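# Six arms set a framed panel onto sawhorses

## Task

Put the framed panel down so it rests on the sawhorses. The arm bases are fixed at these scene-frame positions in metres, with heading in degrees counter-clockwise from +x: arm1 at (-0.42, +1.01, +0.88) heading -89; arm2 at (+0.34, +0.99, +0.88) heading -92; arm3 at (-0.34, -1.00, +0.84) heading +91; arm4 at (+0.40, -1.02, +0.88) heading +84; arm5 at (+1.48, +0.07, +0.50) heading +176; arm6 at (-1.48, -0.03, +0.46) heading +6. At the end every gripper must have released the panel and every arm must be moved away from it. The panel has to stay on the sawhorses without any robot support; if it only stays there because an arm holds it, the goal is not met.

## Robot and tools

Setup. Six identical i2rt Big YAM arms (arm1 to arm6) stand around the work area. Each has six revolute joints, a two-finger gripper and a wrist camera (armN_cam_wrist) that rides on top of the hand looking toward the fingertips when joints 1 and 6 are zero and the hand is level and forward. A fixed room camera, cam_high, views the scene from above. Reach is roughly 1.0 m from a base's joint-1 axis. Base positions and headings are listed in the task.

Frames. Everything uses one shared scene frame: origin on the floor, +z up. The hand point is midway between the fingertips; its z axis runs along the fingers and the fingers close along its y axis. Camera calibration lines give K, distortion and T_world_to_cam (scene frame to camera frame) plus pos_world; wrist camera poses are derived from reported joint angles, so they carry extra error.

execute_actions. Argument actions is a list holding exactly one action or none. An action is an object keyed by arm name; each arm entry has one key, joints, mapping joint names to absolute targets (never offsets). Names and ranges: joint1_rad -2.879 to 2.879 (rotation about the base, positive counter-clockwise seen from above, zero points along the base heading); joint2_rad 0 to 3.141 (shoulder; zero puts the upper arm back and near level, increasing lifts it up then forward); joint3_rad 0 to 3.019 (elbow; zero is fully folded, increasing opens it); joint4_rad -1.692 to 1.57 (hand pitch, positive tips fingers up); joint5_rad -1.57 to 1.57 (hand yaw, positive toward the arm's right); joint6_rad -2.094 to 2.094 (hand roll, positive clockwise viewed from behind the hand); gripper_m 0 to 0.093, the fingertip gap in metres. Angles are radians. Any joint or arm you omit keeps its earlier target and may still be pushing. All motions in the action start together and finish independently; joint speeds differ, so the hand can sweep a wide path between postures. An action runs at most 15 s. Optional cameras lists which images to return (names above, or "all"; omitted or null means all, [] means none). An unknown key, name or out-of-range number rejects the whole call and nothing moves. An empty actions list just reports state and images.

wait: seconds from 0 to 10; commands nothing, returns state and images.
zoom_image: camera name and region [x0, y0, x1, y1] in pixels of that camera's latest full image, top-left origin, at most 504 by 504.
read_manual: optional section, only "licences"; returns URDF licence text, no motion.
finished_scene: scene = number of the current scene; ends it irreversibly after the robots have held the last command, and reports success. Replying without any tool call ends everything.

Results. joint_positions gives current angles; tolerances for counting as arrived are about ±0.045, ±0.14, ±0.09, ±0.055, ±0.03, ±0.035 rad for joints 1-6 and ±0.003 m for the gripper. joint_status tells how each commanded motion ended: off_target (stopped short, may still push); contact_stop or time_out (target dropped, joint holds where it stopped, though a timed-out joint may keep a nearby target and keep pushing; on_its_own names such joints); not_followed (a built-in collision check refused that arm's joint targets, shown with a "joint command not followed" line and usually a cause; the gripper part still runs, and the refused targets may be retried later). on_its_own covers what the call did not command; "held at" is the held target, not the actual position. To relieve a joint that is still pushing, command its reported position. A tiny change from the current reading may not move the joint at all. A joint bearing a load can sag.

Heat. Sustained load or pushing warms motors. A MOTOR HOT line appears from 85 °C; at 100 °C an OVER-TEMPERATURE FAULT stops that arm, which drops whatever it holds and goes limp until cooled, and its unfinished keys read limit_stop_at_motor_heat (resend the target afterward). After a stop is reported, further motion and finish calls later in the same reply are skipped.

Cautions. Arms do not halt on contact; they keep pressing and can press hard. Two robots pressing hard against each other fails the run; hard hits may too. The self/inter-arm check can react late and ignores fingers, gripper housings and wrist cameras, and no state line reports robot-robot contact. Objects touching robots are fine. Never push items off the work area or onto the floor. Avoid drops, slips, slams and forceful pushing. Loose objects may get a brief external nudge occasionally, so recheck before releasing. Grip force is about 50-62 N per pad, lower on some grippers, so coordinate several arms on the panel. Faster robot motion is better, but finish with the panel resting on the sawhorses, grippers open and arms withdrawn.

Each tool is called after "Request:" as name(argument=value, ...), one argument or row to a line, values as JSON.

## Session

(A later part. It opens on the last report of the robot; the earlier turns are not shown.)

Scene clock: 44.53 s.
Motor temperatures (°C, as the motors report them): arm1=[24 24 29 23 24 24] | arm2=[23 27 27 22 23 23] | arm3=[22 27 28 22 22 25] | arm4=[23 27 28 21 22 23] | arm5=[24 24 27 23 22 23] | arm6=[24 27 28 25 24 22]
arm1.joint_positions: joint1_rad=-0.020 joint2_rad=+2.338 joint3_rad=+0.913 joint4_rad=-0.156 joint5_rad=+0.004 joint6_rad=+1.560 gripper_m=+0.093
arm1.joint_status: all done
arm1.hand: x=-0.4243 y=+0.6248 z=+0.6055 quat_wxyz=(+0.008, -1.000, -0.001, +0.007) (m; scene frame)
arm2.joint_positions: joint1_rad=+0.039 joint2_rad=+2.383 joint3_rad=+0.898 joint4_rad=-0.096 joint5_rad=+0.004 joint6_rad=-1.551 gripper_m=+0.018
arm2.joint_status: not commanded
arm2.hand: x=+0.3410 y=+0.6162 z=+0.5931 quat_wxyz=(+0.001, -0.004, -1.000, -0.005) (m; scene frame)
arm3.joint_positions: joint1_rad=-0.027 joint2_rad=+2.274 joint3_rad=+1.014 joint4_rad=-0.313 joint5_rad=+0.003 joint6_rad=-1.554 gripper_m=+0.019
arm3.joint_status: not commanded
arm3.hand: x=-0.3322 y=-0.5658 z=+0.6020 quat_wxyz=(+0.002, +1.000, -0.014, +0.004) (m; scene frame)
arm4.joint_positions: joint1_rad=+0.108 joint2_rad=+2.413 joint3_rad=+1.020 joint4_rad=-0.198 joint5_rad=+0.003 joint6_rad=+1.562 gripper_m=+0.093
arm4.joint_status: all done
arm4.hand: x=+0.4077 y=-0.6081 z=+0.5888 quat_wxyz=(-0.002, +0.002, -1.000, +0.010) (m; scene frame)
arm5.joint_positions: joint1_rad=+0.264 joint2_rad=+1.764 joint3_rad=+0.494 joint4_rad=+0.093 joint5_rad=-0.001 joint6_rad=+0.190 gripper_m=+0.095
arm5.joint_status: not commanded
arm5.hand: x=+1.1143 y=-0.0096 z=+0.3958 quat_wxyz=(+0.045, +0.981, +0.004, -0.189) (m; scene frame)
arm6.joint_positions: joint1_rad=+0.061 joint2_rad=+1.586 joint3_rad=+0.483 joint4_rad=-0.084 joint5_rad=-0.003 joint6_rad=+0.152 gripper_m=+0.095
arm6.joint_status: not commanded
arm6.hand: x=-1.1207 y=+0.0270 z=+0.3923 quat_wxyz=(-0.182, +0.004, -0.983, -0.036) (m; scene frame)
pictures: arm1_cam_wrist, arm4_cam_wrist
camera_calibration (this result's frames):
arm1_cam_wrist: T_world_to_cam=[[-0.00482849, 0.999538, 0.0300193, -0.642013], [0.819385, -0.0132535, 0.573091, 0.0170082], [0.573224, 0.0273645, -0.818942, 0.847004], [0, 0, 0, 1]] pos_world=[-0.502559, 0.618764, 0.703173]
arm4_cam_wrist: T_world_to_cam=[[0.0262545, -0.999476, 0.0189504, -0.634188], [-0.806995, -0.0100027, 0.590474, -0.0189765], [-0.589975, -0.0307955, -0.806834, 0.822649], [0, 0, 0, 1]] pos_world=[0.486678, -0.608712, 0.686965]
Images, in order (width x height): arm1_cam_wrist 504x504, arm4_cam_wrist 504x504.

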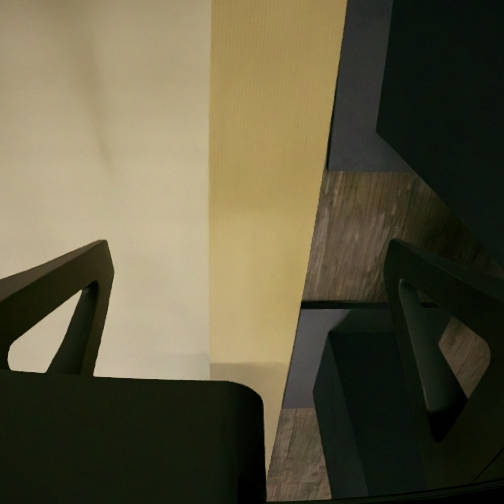

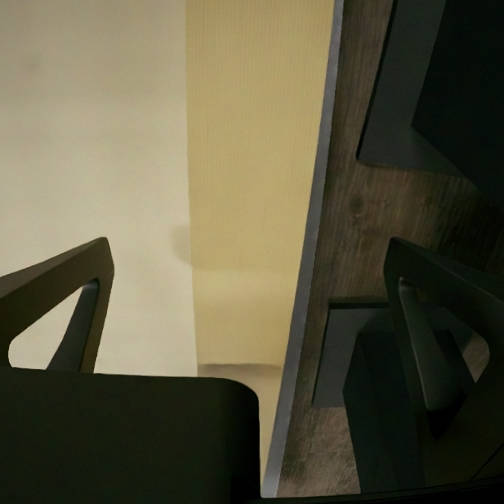

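Request:
execute_actions(
  actions=[
    {"arm1":{"joints":{"gripper_m":0}},"arm4":{"joints":{"gripper_m":0}}},
  ],
  cameras=[],
)

Request:
execute_actions(
  actions=[
    {"arm1":{"joints":{"joint2_rad":1.95,"joint3_rad":0.89,"joint4_rad":-0.485}},"arm2":{"joints":{"joint2_rad":1.965,"joint3_rad":0.855,"joint4_rad":-0.44}},"arm3":{"joints":{"joint2_rad":1.875,"joint3_rad":0.93,"joint4_rad":-0.59}},"arm4":{"joints":{"joint2_rad":1.995,"joint3_rad":0.9,"joint4_rad":-0.45}}},
  ],
  cameras=["cam_high"],
)

Request:
execute_actions(
  actions=[
    {"arm1":{"joints":{"joint2_rad":1.613,"joint3_rad":0.99,"joint4_rad":-0.885}},"arm2":{"joints":{"joint2_rad":1.609,"joint3_rad":0.945,"joint4_rad":-0.85}},"arm3":{"joints":{"joint2_rad":1.557,"joint3_rad":1.025,"joint4_rad":-0.97}},"arm4":{"joints":{"joint2_rad":1.622,"joint3_rad":0.93,"joint4_rad":-0.825}}},
  ],
  cameras=["cam_high"],
)

Request:
execute_actions(
  actions=[
    {"arm1":{"joints":{"joint2_rad":1.385,"joint3_rad":1.28,"joint4_rad":-1.345}},"arm2":{"joints":{"joint2_rad":1.365,"joint3_rad":1.21,"joint4_rad":-1.29}},"arm3":{"joints":{"joint2_rad":1.36,"joint3_rad":1.35,"joint4_rad":-1.434}},"arm4":{"joints":{"joint2_rad":1.365,"joint3_rad":1.195,"joint4_rad":-1.27}},"arm5":{"joints":{"joint1_rad":0.24,"joint6_rad":0.17,"joint2_rad":1.88,"joint3_rad":0.94,"joint4_rad":-0.09}},"arm6":{"joints":{"joint1_rad":0.04,"joint2_rad":1.75,"joint3_rad":0.94,"joint4_rad":-0.22}}},
  ],
)

Scene clock: 68.30 s.
Motor temperatures (°C, as the motors report them): arm1=[24 24 28 23 24 24] | arm2=[23 28 26 22 23 23] | arm3=[22 27 27 22 22 25] | arm4=[23 28 27 21 22 23] | arm5=[24 24 27 23 22 23] | arm6=[24 27 28 25 24 22]
arm1.joint_positions: joint1_rad=-0.021 joint2_rad=+2.338 joint3_rad=+0.913 joint4_rad=-0.150 joint5_rad=+0.001 joint6_rad=+1.586 gripper_m=+0.019
arm1.joint_status: gripper_m off_target (ended at +0.019, target +0.000)
arm1.hand: x=-0.4241 y=+0.6235 z=+0.6054 quat_wxyz=(+0.005, -1.000, +0.012, +0.006) (m; scene frame)
arm2.joint_positions: joint1_rad=+0.039 joint2_rad=+2.383 joint3_rad=+0.898 joint4_rad=-0.096 joint5_rad=+0.004 joint6_rad=-1.551 gripper_m=+0.018
arm2.joint_status: not commanded
arm2.hand: x=+0.3410 y=+0.6162 z=+0.5931 quat_wxyz=(+0.001, -0.004, -1.000, -0.005) (m; scene frame)
arm3.joint_positions: joint1_rad=-0.027 joint2_rad=+2.274 joint3_rad=+1.014 joint4_rad=-0.313 joint5_rad=+0.003 joint6_rad=-1.554 gripper_m=+0.019
arm3.joint_status: not commanded
arm3.hand: x=-0.3322 y=-0.5658 z=+0.6020 quat_wxyz=(+0.002, +1.000, -0.014, +0.004) (m; scene frame)
arm4.joint_positions: joint1_rad=+0.107 joint2_rad=+2.413 joint3_rad=+1.022 joint4_rad=-0.194 joint5_rad=+0.002 joint6_rad=+1.582 gripper_m=+0.018
arm4.joint_status: gripper_m off_target (ended at +0.018, target +0.000)
arm4.hand: x=+0.4077 y=-0.6060 z=+0.5888 quat_wxyz=(-0.001, -0.008, -1.000, +0.008) (m; scene frame)
arm5.joint_positions: joint1_rad=+0.264 joint2_rad=+1.764 joint3_rad=+0.494 joint4_rad=+0.093 joint5_rad=-0.001 joint6_rad=+0.190 gripper_m=+0.095
arm5.joint_status: not commanded
arm5.hand: x=+1.1143 y=-0.0096 z=+0.3958 quat_wxyz=(+0.045, +0.981, +0.004, -0.189) (m; scene frame)
arm6.joint_positions: joint1_rad=+0.061 joint2_rad=+1.586 joint3_rad=+0.483 joint4_rad=-0.084 joint5_rad=-0.003 joint6_rad=+0.152 gripper_m=+0.095
arm6.joint_status: not commanded
arm6.hand: x=-1.1207 y=+0.0270 z=+0.3923 quat_wxyz=(-0.182, +0.004, -0.983, -0.036) (m; scene frame)
pictures: none
No camera images: the call's "cameras" was empty. Leave "cameras" out to get every camera's image.

Scene clock: 69.47 s.
Motor temperatures (°C, as the motors report them): arm1=[24 24 28 23 24 24] | arm2=[23 28 26 22 23 23] | arm3=[22 27 27 22 22 25] | arm4=[23 28 27 21 22 23] | arm5=[24 24 27 23 22 23] | arm6=[24 27 28 25 24 22]
arm1.joint_positions: joint1_rad=-0.024 joint2_rad=+1.991 joint3_rad=+0.871 joint4_rad=-0.460 joint5_rad=-0.002 joint6_rad=+1.594 gripper_m=+0.019
arm1.joint_status: all done
arm1.hand: x=-0.4236 y=+0.6086 z=+0.7319 quat_wxyz=(+0.007, -1.000, +0.018, +0.004) (m; scene frame)
arm2.joint_positions: joint1_rad=+0.039 joint2_rad=+2.033 joint3_rad=+0.851 joint4_rad=-0.411 joint5_rad=+0.002 joint6_rad=-1.549 gripper_m=+0.018
arm2.joint_status: all done
arm2.hand: x=+0.3411 y=+0.5994 z=+0.7177 quat_wxyz=(+0.000, -0.005, -1.000, -0.011) (m; scene frame)
arm3.joint_positions: joint1_rad=-0.027 joint2_rad=+1.920 joint3_rad=+0.914 joint4_rad=-0.565 joint5_rad=+0.002 joint6_rad=-1.550 gripper_m=+0.019
arm3.joint_status: all done
arm3.hand: x=-0.3331 y=-0.5806 z=+0.7309 quat_wxyz=(+0.001, +1.000, -0.016, +0.003) (m; scene frame)
arm4.joint_positions: joint1_rad=+0.107 joint2_rad=+2.053 joint3_rad=+0.888 joint4_rad=-0.436 joint5_rad=-0.003 joint6_rad=+1.588 gripper_m=+0.018
arm4.joint_status: all done
arm4.hand: x=+0.4069 y=-0.6192 z=+0.7164 quat_wxyz=(+0.001, -0.011, -1.000, +0.016) (m; scene frame)
arm5.joint_positions: joint1_rad=+0.264 joint2_rad=+1.764 joint3_rad=+0.494 joint4_rad=+0.093 joint5_rad=-0.001 joint6_rad=+0.190 gripper_m=+0.095
arm5.joint_status: not commanded
arm5.hand: x=+1.1143 y=-0.0096 z=+0.3958 quat_wxyz=(+0.045, +0.981, +0.004, -0.189) (m; scene frame)
arm6.joint_positions: joint1_rad=+0.061 joint2_rad=+1.586 joint3_rad=+0.483 joint4_rad=-0.084 joint5_rad=-0.003 joint6_rad=+0.152 gripper_m=+0.095
arm6.joint_status: not commanded
arm6.hand: x=-1.1207 y=+0.0270 z=+0.3923 quat_wxyz=(-0.182, +0.004, -0.983, -0.036) (m; scene frame)
pictures: cam_high
Images, in order (width x height): cam_high 896x504.

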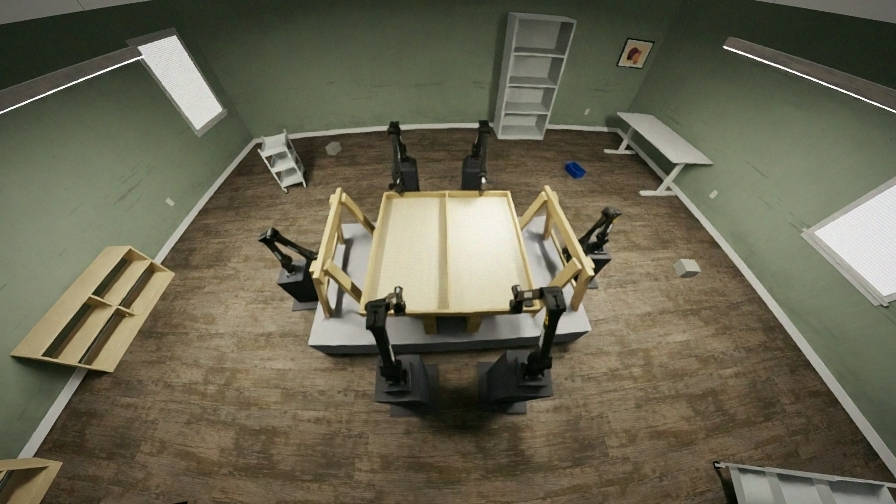

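Scene clock: 70.67 s.
Motor temperatures (°C, as the motors report them): arm1=[24 25 29 23 24 24] | arm2=[23 28 27 22 23 23] | arm3=[22 28 28 22 22 25] | arm4=[23 28 27 21 22 23] | arm5=[24 24 27 23 22 23] | arm6=[24 27 28 25 24 22]
arm1.joint_positions: joint1_rad=-0.028 joint2_rad=+1.651 joint3_rad=+0.933 joint4_rad=-0.851 joint5_rad=-0.001 joint6_rad=+1.588 gripper_m=+0.019
arm1.joint_status: all done
arm1.hand: x=-0.4240 y=+0.6019 z=+0.8786 quat_wxyz=(+0.001, -1.000, +0.017, +0.005) (m; scene frame)
arm2.joint_positions: joint1_rad=+0.037 joint2_rad=+1.661 joint3_rad=+0.901 joint4_rad=-0.809 joint5_rad=-0.001 joint6_rad=-1.546 gripper_m=+0.018
arm2.joint_status: all done
arm2.hand: x=+0.3405 y=+0.5892 z=+0.8706 quat_wxyz=(-0.002, -0.007, -1.000, +0.002) (m; scene frame)
arm3.joint_positions: joint1_rad=-0.027 joint2_rad=+1.601 joint3_rad=+0.967 joint4_rad=-0.933 joint5_rad=+0.008 joint6_rad=-1.551 gripper_m=+0.019
arm3.joint_status: all done
arm3.hand: x=-0.3327 y=-0.5902 z=+0.8714 quat_wxyz=(-0.001, +1.000, -0.015, +0.006) (m; scene frame)
arm4.joint_positions: joint1_rad=+0.104 joint2_rad=+1.676 joint3_rad=+0.889 joint4_rad=-0.798 joint5_rad=-0.004 joint6_rad=+1.588 gripper_m=+0.018
arm4.joint_status: all done
arm4.hand: x=+0.4077 y=-0.6245 z=+0.8622 quat_wxyz=(+0.001, -0.013, -1.000, +0.007) (m; scene frame)
arm5.joint_positions: joint1_rad=+0.264 joint2_rad=+1.764 joint3_rad=+0.494 joint4_rad=+0.093 joint5_rad=-0.001 joint6_rad=+0.190 gripper_m=+0.095
arm5.joint_status: not commanded
arm5.hand: x=+1.1143 y=-0.0096 z=+0.3958 quat_wxyz=(+0.045, +0.981, +0.004, -0.189) (m; scene frame)
arm6.joint_positions: joint1_rad=+0.061 joint2_rad=+1.586 joint3_rad=+0.483 joint4_rad=-0.084 joint5_rad=-0.003 joint6_rad=+0.152 gripper_m=+0.095
arm6.joint_status: not commanded
arm6.hand: x=-1.1207 y=+0.0270 z=+0.3923 quat_wxyz=(-0.182, +0.004, -0.983, -0.036) (m; scene frame)
pictures: cam_high
Images, in order (width x height): cam_high 896x504.

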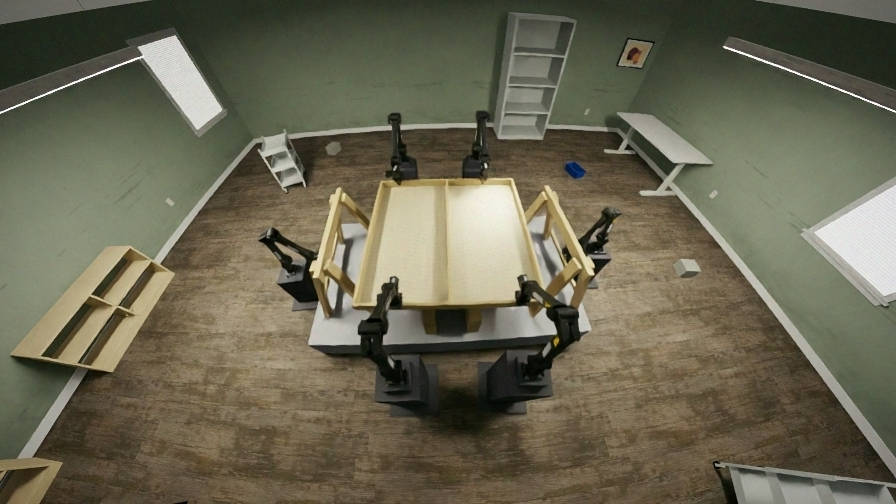

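Scene clock: 73.13 s.
Motor temperatures (°C, as the motors report them): arm1=[24 25 30 23 24 24] | arm2=[23 28 28 22 23 23] | arm3=[22 28 31 22 22 25] | arm4=[23 29 29 21 22 23] | arm5=[24 24 29 23 22 23] | arm6=[24 27 32 25 24 22]
arm1.joint_positions: joint1_rad=-0.031 joint2_rad=+1.432 joint3_rad=+1.190 joint4_rad=-1.332 joint5_rad=+0.007 joint6_rad=+1.587 gripper_m=+0.019
arm1.joint_status: joint3_rad time_out (moved +0.257 of +0.347); the others done
arm1.on_its_own: joint3_rad reads +1.190 and still pushes toward +1.280 since a time_out
arm1.hand: x=-0.4248 y=+0.6025 z=+1.0509 quat_wxyz=(+0.004, -1.000, +0.018, +0.009) (m; scene frame)
arm2.joint_positions: joint1_rad=+0.037 joint2_rad=+1.435 joint3_rad=+1.129 joint4_rad=-1.254 joint5_rad=+0.004 joint6_rad=-1.546 gripper_m=+0.018
arm2.joint_status: all done
arm2.hand: x=+0.3392 y=+0.5856 z=+1.0320 quat_wxyz=(+0.000, -0.007, -1.000, +0.006) (m; scene frame)
arm3.joint_positions: joint1_rad=-0.027 joint2_rad=+1.417 joint3_rad=+1.251 joint4_rad=-1.405 joint5_rad=+0.006 joint6_rad=-1.552 gripper_m=+0.019
arm3.joint_status: joint3_rad time_out (moved +0.284 of +0.383); the others done
arm3.on_its_own: joint3_rad reads +1.251 and still pushes toward +1.350 since a time_out
arm3.hand: x=-0.3338 y=-0.5920 z=+1.0426 quat_wxyz=(+0.001, +1.000, -0.015, +0.005) (m; scene frame)
arm4.joint_positions: joint1_rad=+0.105 joint2_rad=+1.436 joint3_rad=+1.101 joint4_rad=-1.243 joint5_rad=-0.008 joint6_rad=+1.590 gripper_m=+0.018
arm4.joint_status: joint3_rad time_out (moved +0.211 of +0.306); the others done
arm4.on_its_own: joint3_rad reads +1.101 and still pushes toward +1.195 since a time_out
arm4.hand: x=+0.4068 y=-0.6227 z=+1.0220 quat_wxyz=(+0.003, -0.013, -1.000, +0.004) (m; scene frame)
arm5.joint_positions: joint1_rad=+0.255 joint2_rad=+1.906 joint3_rad=+0.711 joint4_rad=-0.183 joint5_rad=-0.002 joint6_rad=+0.165 gripper_m=+0.095
arm5.joint_status: joint3_rad time_out (moved +0.216 of +0.446); joint4_rad time_out (moved -0.276 of -0.183); the others done
arm5.on_its_own: joint3_rad reads +0.711 and still pushes toward +0.823 since a time_out (your +0.940 is given up); joint4_rad reads -0.183 and still pushes toward -0.090 since a time_out
arm5.hand: x=+1.0857 y=-0.0123 z=+0.3673 quat_wxyz=(+0.025, +0.995, +0.013, -0.091) (m; scene frame)
arm6.joint_positions: joint1_rad=+0.050 joint2_rad=+1.702 joint3_rad=+0.614 joint4_rad=-0.321 joint5_rad=-0.004 joint6_rad=+0.108 gripper_m=+0.095
arm6.joint_status: joint3_rad time_out (moved +0.131 of +0.457); joint4_rad time_out (moved -0.237 of -0.136); the others done
arm6.on_its_own: joint3_rad reads +0.614 and still pushes toward +0.728 since a time_out (your +0.940 is given up); joint4_rad reads -0.321 and still pushes toward -0.220 since a time_out
arm6.hand: x=-1.1244 y=+0.0228 z=+0.3693 quat_wxyz=(-0.074, +0.021, -0.997, -0.017) (m; scene frame)
pictures: arm1_cam_wrist, arm2_cam_wrist, arm3_cam_wrist, arm4_cam_wrist, arm5_cam_wrist, arm6_cam_wrist, cam_high
camera_calibration (this result's frames):
arm1_cam_wrist: T_world_to_cam=[[0.0328924, 0.999211, 0.0222383, -0.608619], [0.820408, -0.0397012, 0.570399, -0.218953], [0.570832, -0.00051733, -0.821067, 1.23072], [0, 0, 0, 1]] pos_world=[-0.502887, 0.600083, 1.14893]
arm2_cam_wrist: T_world_to_cam=[[-0.00559404, -0.999965, -0.00622451, 0.594792], [-0.80691, 0.000837252, 0.590674, -0.329915], [-0.590648, 0.00832687, -0.806886, 1.15076], [0, 0, 0, 1]] pos_world=[0.416812, 0.585466, 1.12711]
arm3_cam_wrist: T_world_to_cam=[[0.0250682, 0.999604, -0.012752, 0.617951], [0.809168, -0.0127984, 0.587438, -0.346292], [0.587042, -0.0250445, -0.809169, 1.14983], [0, 0, 0, 1]] pos_world=[-0.410283, -0.593341, 1.14171]
arm4_cam_wrist: T_world_to_cam=[[-0.00503584, -0.99997, 0.00586922, -0.631135], [-0.801199, 0.00754679, 0.598351, -0.275158], [-0.598377, -0.00168921, -0.801213, 1.18699], [0, 0, 0, 1]] pos_world=[0.486634, -0.627034, 1.11938]
arm5_cam_wrist: T_world_to_cam=[[-0.0236889, 0.998632, -0.0466049, 0.0537348], [0.903909, 0.04131, 0.425725, -1.13259], [0.427068, -0.0320416, -0.903651, -0.00874985], [0, 0, 0, 1]] pos_world=[1.02877, -0.00715445, 0.47677]
arm6_cam_wrist: T_world_to_cam=[[0.040956, -0.998984, -0.0187836, 0.0752363], [-0.882614, -0.0449836, 0.467942, -1.16066], [-0.468312, -0.00258636, -0.883559, -0.0772372], [0, 0, 0, 1]] pos_world=[-1.06367, 0.0227495, 0.476291]
Images, in order (width x height): arm1_cam_wrist 504x504, arm2_cam_wrist 504x504, arm3_cam_wrist 504x504, arm4_cam_wrist 504x504, arm5_cam_wrist 504x504, arm6_cam_wrist 504x504, cam_high 896x504.

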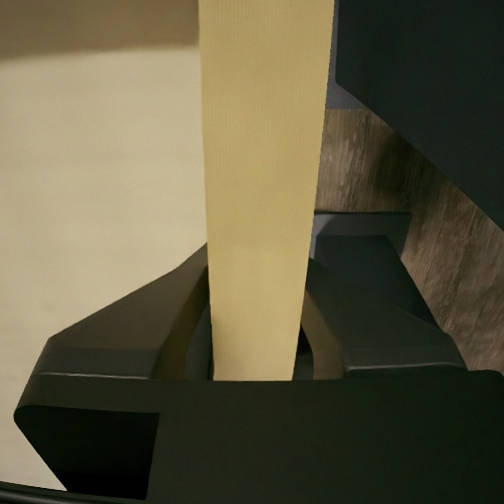

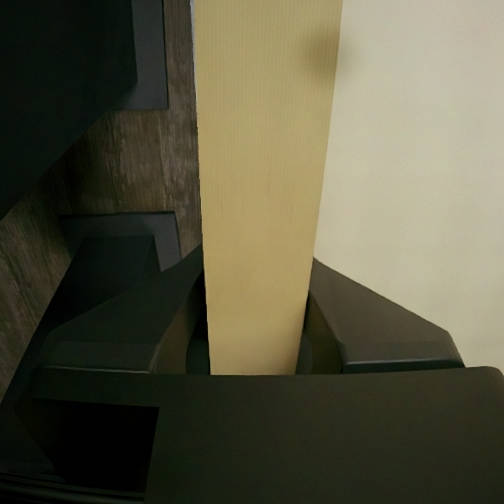

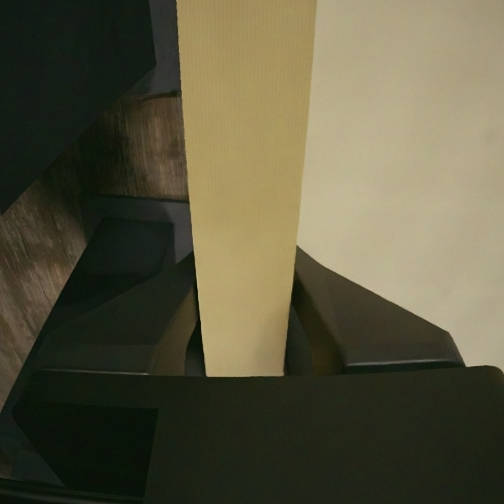

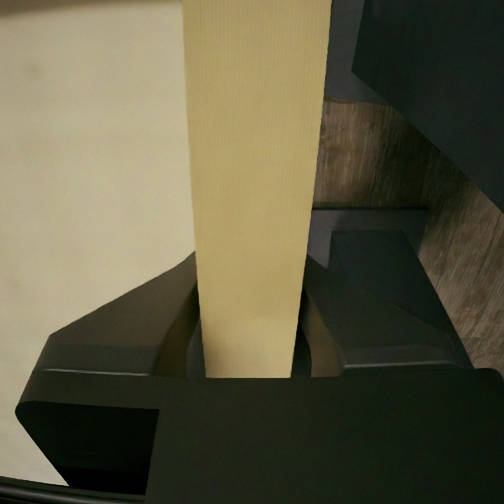

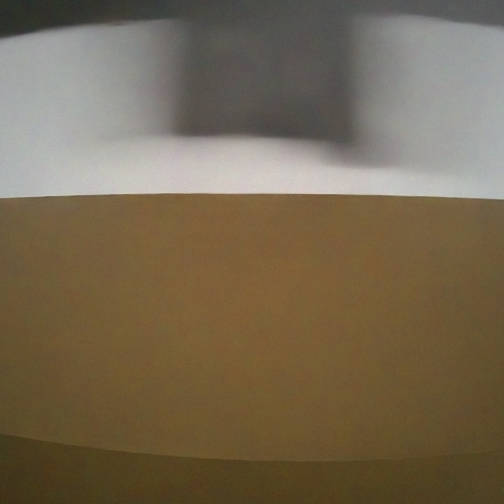

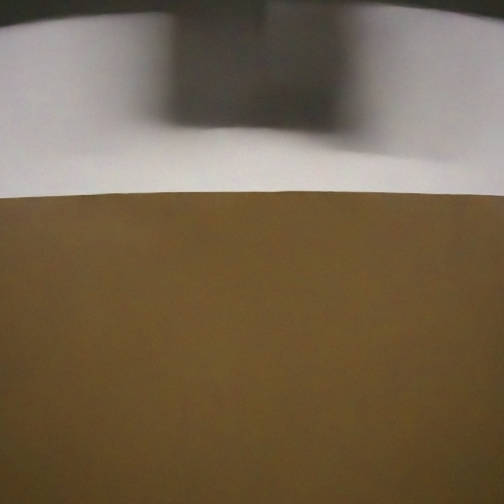

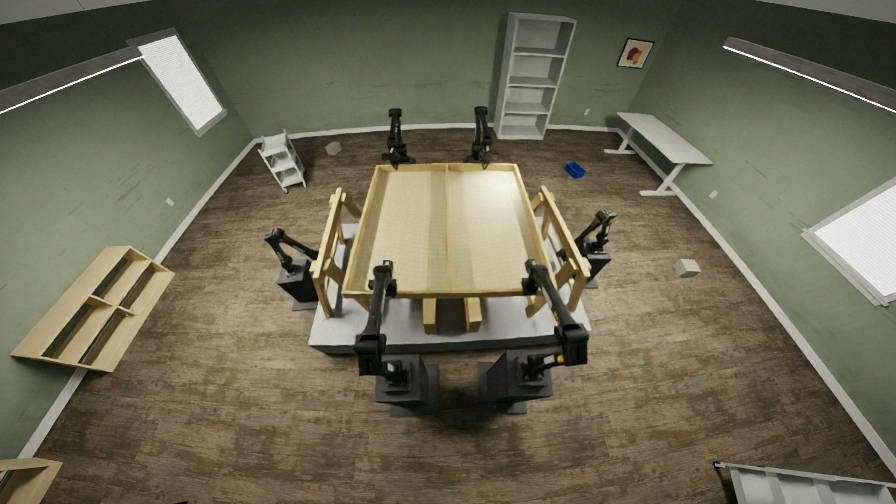

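Request:
execute_actions(
  actions=[
    {"arm5":{"joints":{"joint1_rad":0.28,"joint6_rad":0.2,"joint2_rad":1.82,"joint3_rad":0.95,"joint4_rad":0.03}},"arm6":{"joints":{"joint1_rad":0.06,"joint2_rad":1.63,"joint3_rad":0.86,"joint4_rad":-0.07}}},
  ],
  cameras=["cam_high","arm5_cam_wrist","arm6_cam_wrist"],
)

Scene clock: 82.27 s.
Motor temperatures (°C, as the motors report them): arm1=[24 25 34 23 24 24] | arm2=[23 28 32 22 23 23] | arm3=[22 28 37 22 22 25] | arm4=[23 29 33 21 22 23] | arm5=[24 25 33 24 22 23] | arm6=[24 27 36 26 24 22]
arm1.joint_positions: joint1_rad=-0.031 joint2_rad=+1.432 joint3_rad=+1.190 joint4_rad=-1.332 joint5_rad=+0.007 joint6_rad=+1.587 gripper_m=+0.019
arm1.joint_status: not commanded
arm1.on_its_own: joint3_rad reads +1.190 and still pushes toward +1.280 since a time_out
arm1.hand: x=-0.4248 y=+0.6025 z=+1.0509 quat_wxyz=(+0.004, -1.000, +0.018, +0.009) (m; scene frame)
arm2.joint_positions: joint1_rad=+0.037 joint2_rad=+1.435 joint3_rad=+1.129 joint4_rad=-1.254 joint5_rad=+0.004 joint6_rad=-1.546 gripper_m=+0.018
arm2.joint_status: not commanded
arm2.hand: x=+0.3392 y=+0.5856 z=+1.0320 quat_wxyz=(+0.000, -0.007, -1.000, +0.006) (m; scene frame)
arm3.joint_positions: joint1_rad=-0.027 joint2_rad=+1.417 joint3_rad=+1.251 joint4_rad=-1.405 joint5_rad=+0.006 joint6_rad=-1.552 gripper_m=+0.019
arm3.joint_status: not commanded
arm3.on_its_own: joint3_rad reads +1.251 and still pushes toward +1.350 since a time_out
arm3.hand: x=-0.3338 y=-0.5920 z=+1.0426 quat_wxyz=(+0.001, +1.000, -0.015, +0.005) (m; scene frame)
arm4.joint_positions: joint1_rad=+0.105 joint2_rad=+1.436 joint3_rad=+1.101 joint4_rad=-1.243 joint5_rad=-0.008 joint6_rad=+1.590 gripper_m=+0.018
arm4.joint_status: not commanded
arm4.on_its_own: joint3_rad reads +1.101 and still pushes toward +1.195 since a time_out
arm4.hand: x=+0.4068 y=-0.6227 z=+1.0220 quat_wxyz=(+0.003, -0.013, -1.000, +0.004) (m; scene frame)
arm5.joint_positions: joint1_rad=+0.270 joint2_rad=+1.904 joint3_rad=+0.717 joint4_rad=-0.118 joint5_rad=+0.000 joint6_rad=+0.182 gripper_m=+0.095
arm5.joint_status: joint3_rad time_out (moved +0.006 of +0.239); joint4_rad time_out (moved +0.065 of +0.213); the others done
arm5.on_its_own: joint3_rad reads +0.717 and still pushes toward +0.829 since a time_out (your +0.950 is given up); joint4_rad reads -0.118 and still pushes toward +0.030 since a time_out
arm5.hand: x=+1.0677 y=-0.0219 z=+0.3728 quat_wxyz=(+0.033, +0.991, +0.012, -0.126) (m; scene frame)
arm6.joint_positions: joint1_rad=+0.061 joint2_rad=+1.698 joint3_rad=+0.609 joint4_rad=-0.210 joint5_rad=-0.003 joint6_rad=+0.134 gripper_m=+0.095
arm6.joint_status: joint3_rad time_out (moved -0.005 of +0.246); joint4_rad time_out (moved +0.111 of +0.251); the others done
arm6.on_its_own: joint3_rad reads +0.609 and still pushes toward +0.727 since a time_out (your +0.860 is given up); joint4_rad reads -0.210 and still pushes toward -0.070 since a time_out
arm6.hand: x=-1.1010 y=+0.0306 z=+0.3750 quat_wxyz=(-0.128, +0.014, -0.991, -0.026) (m; scene frame)
pictures: arm5_cam_wrist, arm6_cam_wrist, cam_high
camera_calibration (this result's frames):
arm5_cam_wrist: T_world_to_cam=[[-0.0248765, 0.997818, -0.0611595, 0.0698092], [0.931777, 0.0453075, 0.360193, -1.12347], [0.362178, -0.0480266, -0.930871, 0.082716], [0, 0, 0, 1]] pos_world=[1.0186, -0.0147827, 0.485934]
arm6_cam_wrist: T_world_to_cam=[[0.0288382, -0.998936, -0.0359851, 0.0752731], [-0.928092, -0.0401283, 0.370183, -1.15588], [-0.371234, 0.0227221, -0.928261, 0.0616484], [0, 0, 0, 1]] pos_world=[-1.05205, 0.0274086, 0.487823]
Images, in order (width x height): arm5_cam_wrist 504x504, arm6_cam_wrist 504x504, cam_high 896x504.

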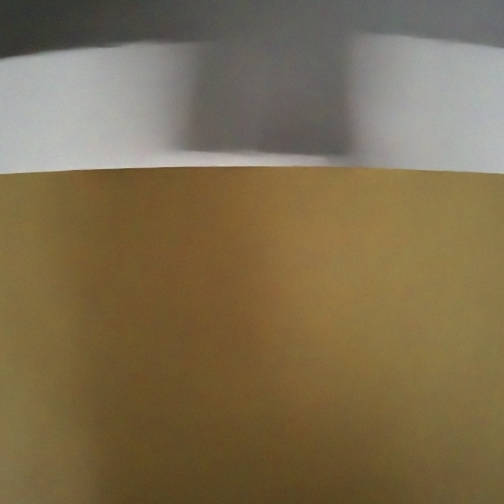

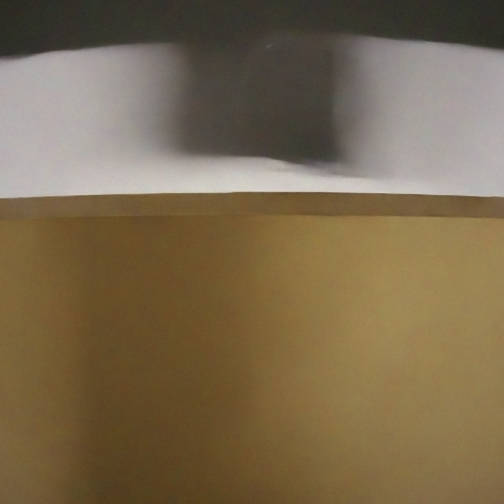

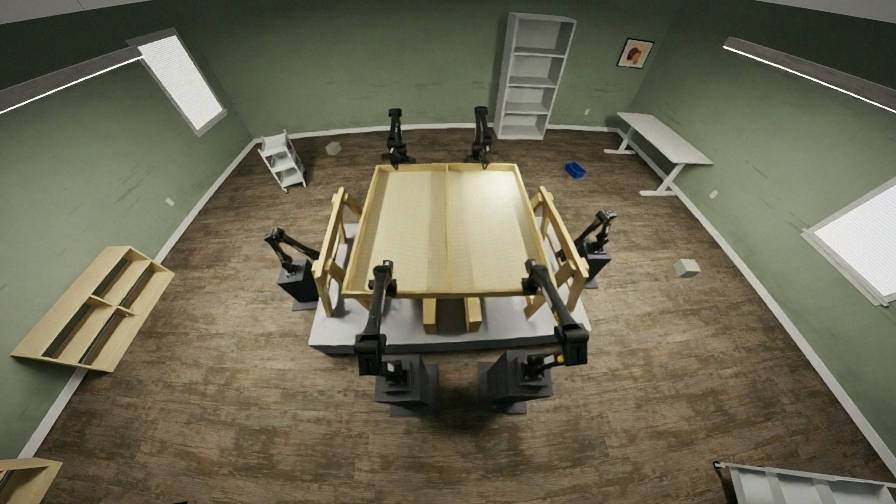

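Request:
execute_actions(
  actions=[
    {"arm5":{"joints":{"joint1_rad":0.7,"joint6_rad":0.6,"joint2_rad":1.86,"joint3_rad":0.76,"joint4_rad":-0.1}},"arm6":{"joints":{"joint1_rad":0.53,"joint6_rad":0.6,"joint2_rad":1.7,"joint3_rad":0.7,"joint4_rad":-0.2}}},
  ],
  cameras=[],
)

Request:
execute_actions(
  actions=[
    {"arm5":{"joints":{"joint1_rad":0.56,"joint6_rad":0.55,"joint2_rad":2.03,"joint3_rad":1.24,"joint4_rad":-0.25}},"arm6":{"joints":{"joint1_rad":0.4,"joint6_rad":0.55,"joint2_rad":1.9,"joint3_rad":1.15,"joint4_rad":-0.3}}},
  ],
  cameras=["cam_high","arm5_cam_wrist","arm6_cam_wrist"],
)

Scene clock: 120.30 s.
Motor temperatures (°C, as the motors report them): arm1=[24 25 41 23 24 24] | arm2=[23 29 39 22 23 23] | arm3=[22 28 48 22 22 25] | arm4=[23 29 39 21 22 23] | arm5=[24 27 34 25 22 23] | arm6=[24 28 37 28 24 22]
arm1.joint_positions: joint1_rad=-0.031 joint2_rad=+1.432 joint3_rad=+1.190 joint4_rad=-1.332 joint5_rad=+0.007 joint6_rad=+1.587 gripper_m=+0.019
arm1.joint_status: not commanded
arm1.on_its_own: joint3_rad reads +1.190 and still pushes toward +1.280 since a time_out
arm1.hand: x=-0.4248 y=+0.6025 z=+1.0509 quat_wxyz=(+0.004, -1.000, +0.018, +0.009) (m; scene frame)
arm2.joint_positions: joint1_rad=+0.037 joint2_rad=+1.435 joint3_rad=+1.129 joint4_rad=-1.254 joint5_rad=+0.004 joint6_rad=-1.546 gripper_m=+0.018
arm2.joint_status: not commanded
arm2.hand: x=+0.3392 y=+0.5856 z=+1.0320 quat_wxyz=(+0.000, -0.007, -1.000, +0.006) (m; scene frame)
arm3.joint_positions: joint1_rad=-0.027 joint2_rad=+1.417 joint3_rad=+1.251 joint4_rad=-1.405 joint5_rad=+0.006 joint6_rad=-1.552 gripper_m=+0.019
arm3.joint_status: not commanded
arm3.on_its_own: joint3_rad reads +1.251 and still pushes toward +1.350 since a time_out
arm3.hand: x=-0.3338 y=-0.5920 z=+1.0426 quat_wxyz=(+0.001, +1.000, -0.015, +0.005) (m; scene frame)
arm4.joint_positions: joint1_rad=+0.105 joint2_rad=+1.436 joint3_rad=+1.101 joint4_rad=-1.243 joint5_rad=-0.008 joint6_rad=+1.590 gripper_m=+0.018
arm4.joint_status: not commanded
arm4.on_its_own: joint3_rad reads +1.101 and still pushes toward +1.195 since a time_out
arm4.hand: x=+0.4068 y=-0.6227 z=+1.0220 quat_wxyz=(+0.003, -0.013, -1.000, +0.004) (m; scene frame)
arm5.joint_positions: joint1_rad=+0.708 joint2_rad=+1.872 joint3_rad=+0.740 joint4_rad=-0.113 joint5_rad=-0.001 joint6_rad=+0.589 gripper_m=+0.095
arm5.joint_status: all done
arm5.hand: x=+1.1244 y=-0.2003 z=+0.3943 quat_wxyz=(+0.101, +0.986, +0.027, -0.128) (m; scene frame)
arm6.joint_positions: joint1_rad=+0.536 joint2_rad=+1.699 joint3_rad=+0.681 joint4_rad=-0.207 joint5_rad=+0.000 joint6_rad=+0.591 gripper_m=+0.095
arm6.joint_status: all done
arm6.hand: x=-1.1367 y=+0.2190 z=+0.3958 quat_wxyz=(-0.135, +0.021, -0.985, -0.103) (m; scene frame)
pictures: none
No camera images: the call's "cameras" was empty. Leave "cameras" out to get every camera's image.

Scene clock: 122.77 s.
Motor temperatures (°C, as the motors report them): arm1=[24 25 41 23 24 24] | arm2=[23 29 39 22 23 23] | arm3=[22 28 48 22 22 25] | arm4=[23 29 40 21 22 23] | arm5=[24 27 35 25 22 23] | arm6=[24 28 39 28 24 22]
arm1.joint_positions: joint1_rad=-0.031 joint2_rad=+1.432 joint3_rad=+1.190 joint4_rad=-1.332 joint5_rad=+0.007 joint6_rad=+1.587 gripper_m=+0.019
arm1.joint_status: not commanded
arm1.on_its_own: joint3_rad reads +1.190 and still pushes toward +1.280 since a time_out
arm1.hand: x=-0.4248 y=+0.6025 z=+1.0509 quat_wxyz=(+0.004, -1.000, +0.018, +0.009) (m; scene frame)
arm2.joint_positions: joint1_rad=+0.037 joint2_rad=+1.435 joint3_rad=+1.129 joint4_rad=-1.254 joint5_rad=+0.004 joint6_rad=-1.546 gripper_m=+0.018
arm2.joint_status: not commanded
arm2.hand: x=+0.3392 y=+0.5856 z=+1.0320 quat_wxyz=(+0.000, -0.007, -1.000, +0.006) (m; scene frame)
arm3.joint_positions: joint1_rad=-0.027 joint2_rad=+1.417 joint3_rad=+1.251 joint4_rad=-1.405 joint5_rad=+0.006 joint6_rad=-1.552 gripper_m=+0.019
arm3.joint_status: not commanded
arm3.on_its_own: joint3_rad reads +1.251 and still pushes toward +1.350 since a time_out
arm3.hand: x=-0.3338 y=-0.5920 z=+1.0426 quat_wxyz=(+0.001, +1.000, -0.015, +0.005) (m; scene frame)
arm4.joint_positions: joint1_rad=+0.105 joint2_rad=+1.436 joint3_rad=+1.101 joint4_rad=-1.243 joint5_rad=-0.008 joint6_rad=+1.590 gripper_m=+0.018
arm4.joint_status: not commanded
arm4.on_its_own: joint3_rad reads +1.101 and still pushes toward +1.195 since a time_out
arm4.hand: x=+0.4068 y=-0.6227 z=+1.0220 quat_wxyz=(+0.003, -0.013, -1.000, +0.004) (m; scene frame)
arm5.joint_positions: joint1_rad=+0.600 joint2_rad=+2.056 joint3_rad=+1.073 joint4_rad=-0.336 joint5_rad=-0.020 joint6_rad=+0.627 gripper_m=+0.095
arm5.joint_status: joint3_rad time_out (moved +0.333 of +0.500); joint4_rad time_out (moved -0.223 of -0.137); joint6_rad time_out (moved +0.038 of -0.039); the others done
arm5.on_its_own: joint3_rad reads +1.073 and still pushes toward +1.186 since a time_out; joint4_rad reads -0.336 and still pushes toward -0.250 since a time_out; joint6_rad reads +0.627 and still pushes toward +0.550 since a time_out
arm5.hand: x=+1.0210 y=-0.2111 z=+0.3783 quat_wxyz=(+0.084, +0.991, -0.044, -0.096) (m; scene frame)
arm6.joint_positions: joint1_rad=+0.457 joint2_rad=+1.898 joint3_rad=+0.962 joint4_rad=-0.401 joint5_rad=-0.013 joint6_rad=+0.647 gripper_m=+0.095
arm6.joint_status: joint1_rad time_out (moved -0.079 of -0.136); joint3_rad time_out (moved +0.281 of +0.469); joint4_rad time_out (moved -0.195 of -0.093); joint6_rad time_out (moved +0.055 of -0.041); the others done
arm6.on_its_own: joint1_rad reads +0.457 and still pushes toward +0.400 since a time_out; joint3_rad reads +0.962 and still pushes toward +1.075 since a time_out; joint4_rad reads -0.401 and still pushes toward -0.300 since a time_out; joint6_rad reads +0.647 and still pushes toward +0.550 since a time_out
arm6.hand: x=-1.0601 y=+0.2308 z=+0.3748 quat_wxyz=(-0.086, -0.044, -0.992, -0.076) (m; scene frame)
pictures: arm5_cam_wrist, arm6_cam_wrist, cam_high
camera_calibration (this result's frames):
arm5_cam_wrist: T_world_to_cam=[[0.0780127, 0.981699, -0.17373, 0.191912], [0.908549, 0.00173314, 0.417774, -1.08064], [0.41043, -0.190434, -0.891786, 0.00154947], [0, 0, 0, 1]] pos_world=[0.966209, -0.186232, 0.486187]
arm6_cam_wrist: T_world_to_cam=[[-0.0782097, -0.98625, -0.145581, 0.1987], [-0.894288, 0.00486657, 0.447466, -1.11338], [-0.440605, 0.165187, -0.882372, -0.0515137], [0, 0, 0, 1]] pos_world=[-1.00284, 0.209896, 0.481672]
Images, in order (width x height): arm5_cam_wrist 504x504, arm6_cam_wrist 504x504, cam_high 896x504.

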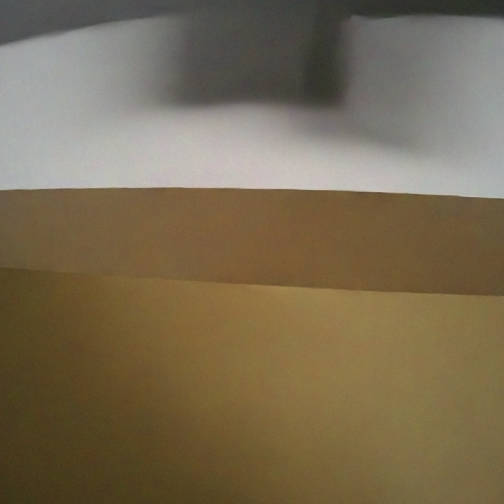

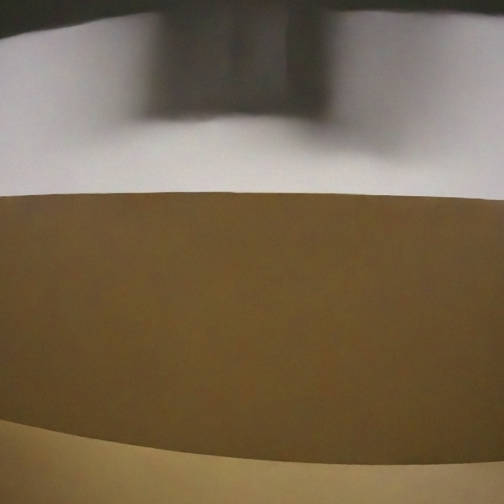

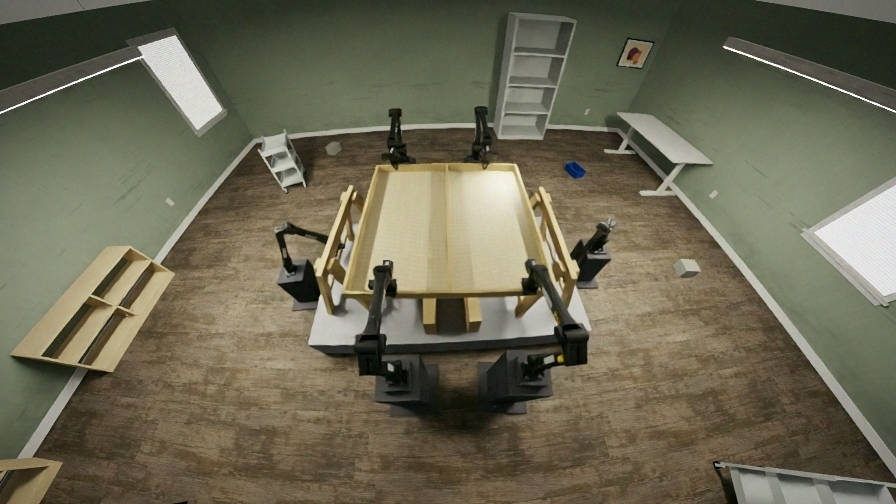

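Request:
execute_actions(
  actions=[
    {"arm5":{"joints":{"joint1_rad":0.45,"joint2_rad":1.76,"joint3_rad":0.57,"joint4_rad":0.0}},"arm6":{"joints":{"joint1_rad":0.3,"joint2_rad":1.55,"joint3_rad":0.48,"joint4_rad":-0.12}}},
  ],
  cameras=[],
)

Request:
execute_actions(
  actions=[
    {"arm5":{"joints":{"joint1_rad":-0.35,"joint6_rad":-0.4,"joint2_rad":1.8,"joint3_rad":0.64}},"arm6":{"joints":{"joint1_rad":-0.6,"joint6_rad":-0.45,"joint2_rad":1.6,"joint3_rad":0.55}}},
  ],
  cameras=[],
)

Request:
execute_actions(
  actions=[
    {"arm5":{"joints":{"joint1_rad":-0.22,"joint2_rad":1.97,"joint3_rad":1.24,"joint4_rad":-0.15}},"arm6":{"joints":{"joint1_rad":-0.44,"joint2_rad":1.83,"joint3_rad":1.16,"joint4_rad":-0.21}}},
  ],
  cameras=["cam_high","arm5_cam_wrist","arm6_cam_wrist"],
)

Scene clock: 142.43 s.
Motor temperatures (°C, as the motors report them): arm1=[24 25 42 23 24 24] | arm2=[23 29 40 22 23 23] | arm3=[22 28 50 22 22 25] | arm4=[23 29 41 21 22 23] | arm5=[24 27 36 24 23 23] | arm6=[24 29 39 27 24 23]
arm1.joint_positions: joint1_rad=-0.031 joint2_rad=+1.432 joint3_rad=+1.190 joint4_rad=-1.332 joint5_rad=+0.007 joint6_rad=+1.587 gripper_m=+0.019
arm1.joint_status: not commanded
arm1.on_its_own: joint3_rad reads +1.190 and still pushes toward +1.280 since a time_out
arm1.hand: x=-0.4248 y=+0.6025 z=+1.0509 quat_wxyz=(+0.004, -1.000, +0.018, +0.009) (m; scene frame)
arm2.joint_positions: joint1_rad=+0.037 joint2_rad=+1.435 joint3_rad=+1.129 joint4_rad=-1.254 joint5_rad=+0.004 joint6_rad=-1.546 gripper_m=+0.018
arm2.joint_status: not commanded
arm2.hand: x=+0.3392 y=+0.5856 z=+1.0320 quat_wxyz=(+0.000, -0.007, -1.000, +0.006) (m; scene frame)
arm3.joint_positions: joint1_rad=-0.027 joint2_rad=+1.417 joint3_rad=+1.251 joint4_rad=-1.405 joint5_rad=+0.006 joint6_rad=-1.552 gripper_m=+0.019
arm3.joint_status: not commanded
arm3.on_its_own: joint3_rad reads +1.251 and still pushes toward +1.350 since a time_out
arm3.hand: x=-0.3338 y=-0.5920 z=+1.0426 quat_wxyz=(+0.001, +1.000, -0.015, +0.005) (m; scene frame)
arm4.joint_positions: joint1_rad=+0.105 joint2_rad=+1.436 joint3_rad=+1.101 joint4_rad=-1.243 joint5_rad=-0.008 joint6_rad=+1.590 gripper_m=+0.018
arm4.joint_status: not commanded
arm4.on_its_own: joint3_rad reads +1.101 and still pushes toward +1.195 since a time_out
arm4.hand: x=+0.4068 y=-0.6227 z=+1.0220 quat_wxyz=(+0.003, -0.013, -1.000, +0.004) (m; scene frame)
arm5.joint_positions: joint1_rad=+0.442 joint2_rad=+1.763 joint3_rad=+0.564 joint4_rad=-0.011 joint5_rad=+0.001 joint6_rad=+0.560 gripper_m=+0.095
arm5.joint_status: all done
arm5.on_its_own: joint6_rad moved -0.067 to your old target +0.550
arm5.hand: x=+1.1167 y=-0.0784 z=+0.4027 quat_wxyz=(+0.087, +0.980, -0.090, -0.156) (m; scene frame)
arm6.joint_positions: joint1_rad=+0.291 joint2_rad=+1.546 joint3_rad=+0.476 joint4_rad=-0.127 joint5_rad=-0.002 joint6_rad=+0.558 gripper_m=+0.095
arm6.joint_status: all done
arm6.on_its_own: joint6_rad moved -0.089 to your old target +0.550
arm6.hand: x=-1.1490 y=+0.1038 z=+0.4007 quat_wxyz=(-0.158, -0.082, -0.980, -0.090) (m; scene frame)
pictures: none
No camera images: the call's "cameras" was empty. Leave "cameras" out to get every camera's image.

Scene clock: 144.30 s.
Motor temperatures (°C, as the motors report them): arm1=[24 25 42 23 24 24] | arm2=[23 29 40 22 23 23] | arm3=[22 28 51 22 22 25] | arm4=[23 29 41 21 22 23] | arm5=[24 27 35 24 23 23] | arm6=[24 28 38 27 24 22]
arm1.joint_positions: joint1_rad=-0.031 joint2_rad=+1.432 joint3_rad=+1.190 joint4_rad=-1.332 joint5_rad=+0.007 joint6_rad=+1.587 gripper_m=+0.019
arm1.joint_status: not commanded
arm1.on_its_own: joint3_rad reads +1.190 and still pushes toward +1.280 since a time_out
arm1.hand: x=-0.4248 y=+0.6025 z=+1.0509 quat_wxyz=(+0.004, -1.000, +0.018, +0.009) (m; scene frame)
arm2.joint_positions: joint1_rad=+0.037 joint2_rad=+1.435 joint3_rad=+1.129 joint4_rad=-1.254 joint5_rad=+0.004 joint6_rad=-1.546 gripper_m=+0.018
arm2.joint_status: not commanded
arm2.hand: x=+0.3392 y=+0.5856 z=+1.0320 quat_wxyz=(+0.000, -0.007, -1.000, +0.006) (m; scene frame)
arm3.joint_positions: joint1_rad=-0.027 joint2_rad=+1.417 joint3_rad=+1.251 joint4_rad=-1.405 joint5_rad=+0.006 joint6_rad=-1.552 gripper_m=+0.019
arm3.joint_status: not commanded
arm3.on_its_own: joint3_rad reads +1.251 and still pushes toward +1.350 since a time_out
arm3.hand: x=-0.3338 y=-0.5920 z=+1.0426 quat_wxyz=(+0.001, +1.000, -0.015, +0.005) (m; scene frame)
arm4.joint_positions: joint1_rad=+0.105 joint2_rad=+1.436 joint3_rad=+1.101 joint4_rad=-1.243 joint5_rad=-0.008 joint6_rad=+1.590 gripper_m=+0.018
arm4.joint_status: not commanded
arm4.on_its_own: joint3_rad reads +1.101 and still pushes toward +1.195 since a time_out
arm4.hand: x=+0.4068 y=-0.6227 z=+1.0220 quat_wxyz=(+0.003, -0.013, -1.000, +0.004) (m; scene frame)
arm5.joint_positions: joint1_rad=-0.346 joint2_rad=+1.794 joint3_rad=+0.621 joint4_rad=-0.011 joint5_rad=+0.001 joint6_rad=-0.389 gripper_m=+0.095
arm5.joint_status: all done
arm5.hand: x=+1.0975 y=+0.2284 z=+0.3998 quat_wxyz=(-0.068, +0.982, -0.011, -0.173) (m; scene frame)
arm6.joint_positions: joint1_rad=-0.599 joint2_rad=+1.590 joint3_rad=+0.529 joint4_rad=-0.127 joint5_rad=-0.002 joint6_rad=-0.441 gripper_m=+0.095
arm6.joint_status: all done
arm6.hand: x=-1.1460 y=-0.2104 z=+0.3976 quat_wxyz=(-0.164, -0.027, -0.983, +0.081) (m; scene frame)
pictures: none
No camera images: the call's "cameras" was empty. Leave "cameras" out to get every camera's image.

Scene clock: 146.93 s.
Motor temperatures (°C, as the motors report them): arm1=[24 25 42 23 24 24] | arm2=[23 29 41 22 23 23] | arm3=[22 28 51 22 22 25] | arm4=[23 29 41 21 22 23] | arm5=[24 27 36 24 23 23] | arm6=[24 29 40 27 24 22]
arm1.joint_positions: joint1_rad=-0.031 joint2_rad=+1.432 joint3_rad=+1.190 joint4_rad=-1.332 joint5_rad=+0.007 joint6_rad=+1.587 gripper_m=+0.019
arm1.joint_status: not commanded
arm1.on_its_own: joint3_rad reads +1.190 and still pushes toward +1.280 since a time_out
arm1.hand: x=-0.4248 y=+0.6025 z=+1.0509 quat_wxyz=(+0.004, -1.000, +0.018, +0.009) (m; scene frame)
arm2.joint_positions: joint1_rad=+0.037 joint2_rad=+1.435 joint3_rad=+1.129 joint4_rad=-1.254 joint5_rad=+0.004 joint6_rad=-1.546 gripper_m=+0.018
arm2.joint_status: not commanded
arm2.hand: x=+0.3392 y=+0.5856 z=+1.0320 quat_wxyz=(+0.000, -0.007, -1.000, +0.006) (m; scene frame)
arm3.joint_positions: joint1_rad=-0.027 joint2_rad=+1.417 joint3_rad=+1.251 joint4_rad=-1.405 joint5_rad=+0.006 joint6_rad=-1.552 gripper_m=+0.019
arm3.joint_status: not commanded
arm3.on_its_own: joint3_rad reads +1.251 and still pushes toward +1.350 since a time_out
arm3.hand: x=-0.3338 y=-0.5920 z=+1.0426 quat_wxyz=(+0.001, +1.000, -0.015, +0.005) (m; scene frame)
arm4.joint_positions: joint1_rad=+0.105 joint2_rad=+1.436 joint3_rad=+1.101 joint4_rad=-1.243 joint5_rad=-0.008 joint6_rad=+1.590 gripper_m=+0.018
arm4.joint_status: not commanded
arm4.on_its_own: joint3_rad reads +1.101 and still pushes toward +1.195 since a time_out
arm4.hand: x=+0.4068 y=-0.6227 z=+1.0220 quat_wxyz=(+0.003, -0.013, -1.000, +0.004) (m; scene frame)
arm5.joint_positions: joint1_rad=-0.241 joint2_rad=+2.027 joint3_rad=+1.105 joint4_rad=-0.222 joint5_rad=+0.020 joint6_rad=-0.446 gripper_m=+0.095
arm5.joint_status: joint3_rad time_out (moved +0.485 of +0.619); joint4_rad time_out (moved -0.211 of -0.139); the others done
arm5.on_its_own: joint3_rad reads +1.105 and still pushes toward +1.218 since a time_out; joint4_rad reads -0.222 and still pushes toward -0.150 since a time_out
arm5.hand: x=+0.9210 y=+0.2417 z=+0.4060 quat_wxyz=(-0.079, +0.976, +0.067, -0.191) (m; scene frame)
arm6.joint_positions: joint1_rad=-0.477 joint2_rad=+1.870 joint3_rad=+0.970 joint4_rad=-0.302 joint5_rad=+0.023 joint6_rad=-0.484 gripper_m=+0.095
arm6.joint_status: joint3_rad time_out (moved +0.441 of +0.631); joint4_rad time_out (moved -0.176 of -0.083); the others done
arm6.on_its_own: joint3_rad reads +0.970 and still pushes toward +1.082 since a time_out; joint4_rad reads -0.302 and still pushes toward -0.210 since a time_out
arm6.hand: x=-0.9897 y=-0.2276 z=+0.3927 quat_wxyz=(-0.156, +0.051, -0.983, +0.082) (m; scene frame)
pictures: arm5_cam_wrist, arm6_cam_wrist, cam_high
camera_calibration (this result's frames):
arm5_cam_wrist: T_world_to_cam=[[-0.0927927, 0.979286, 0.179968, -0.225653], [0.969942, 0.0480698, 0.23854, -0.997124], [0.224948, 0.196693, -0.954311, 0.25616], [0, 0, 0, 1]] pos_world=[0.888592, 0.218525, 0.522921]
arm6_cam_wrist: T_world_to_cam=[[0.069139, -0.979731, 0.188006, -0.228936], [-0.948824, -0.00636838, 0.315742, -1.06103], [-0.308145, -0.200214, -0.930033, 0.137692], [0, 0, 0, 1]] pos_world=[-0.948476, -0.203485, 0.506113]
Images, in order (width x height): arm5_cam_wrist 504x504, arm6_cam_wrist 504x504, cam_high 896x504.

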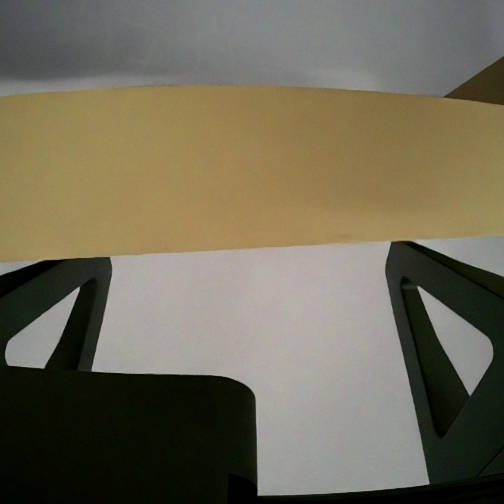

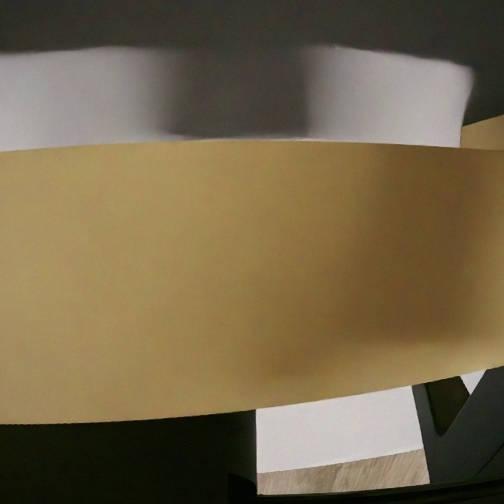

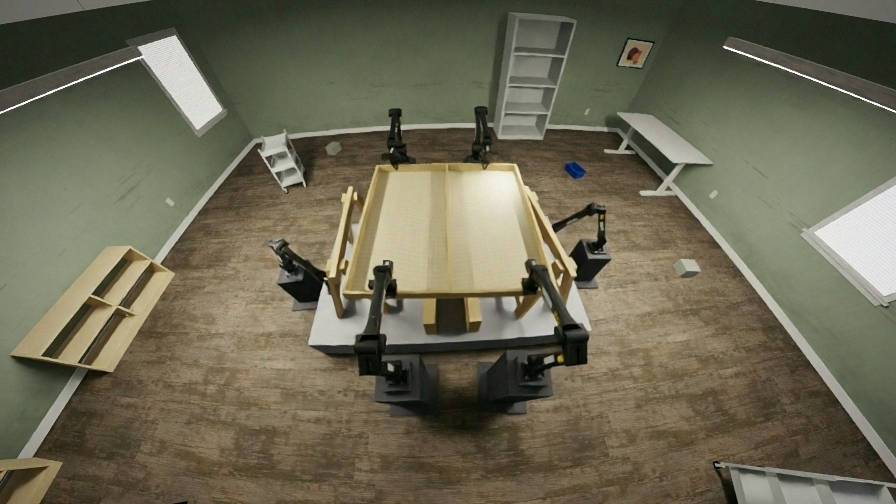

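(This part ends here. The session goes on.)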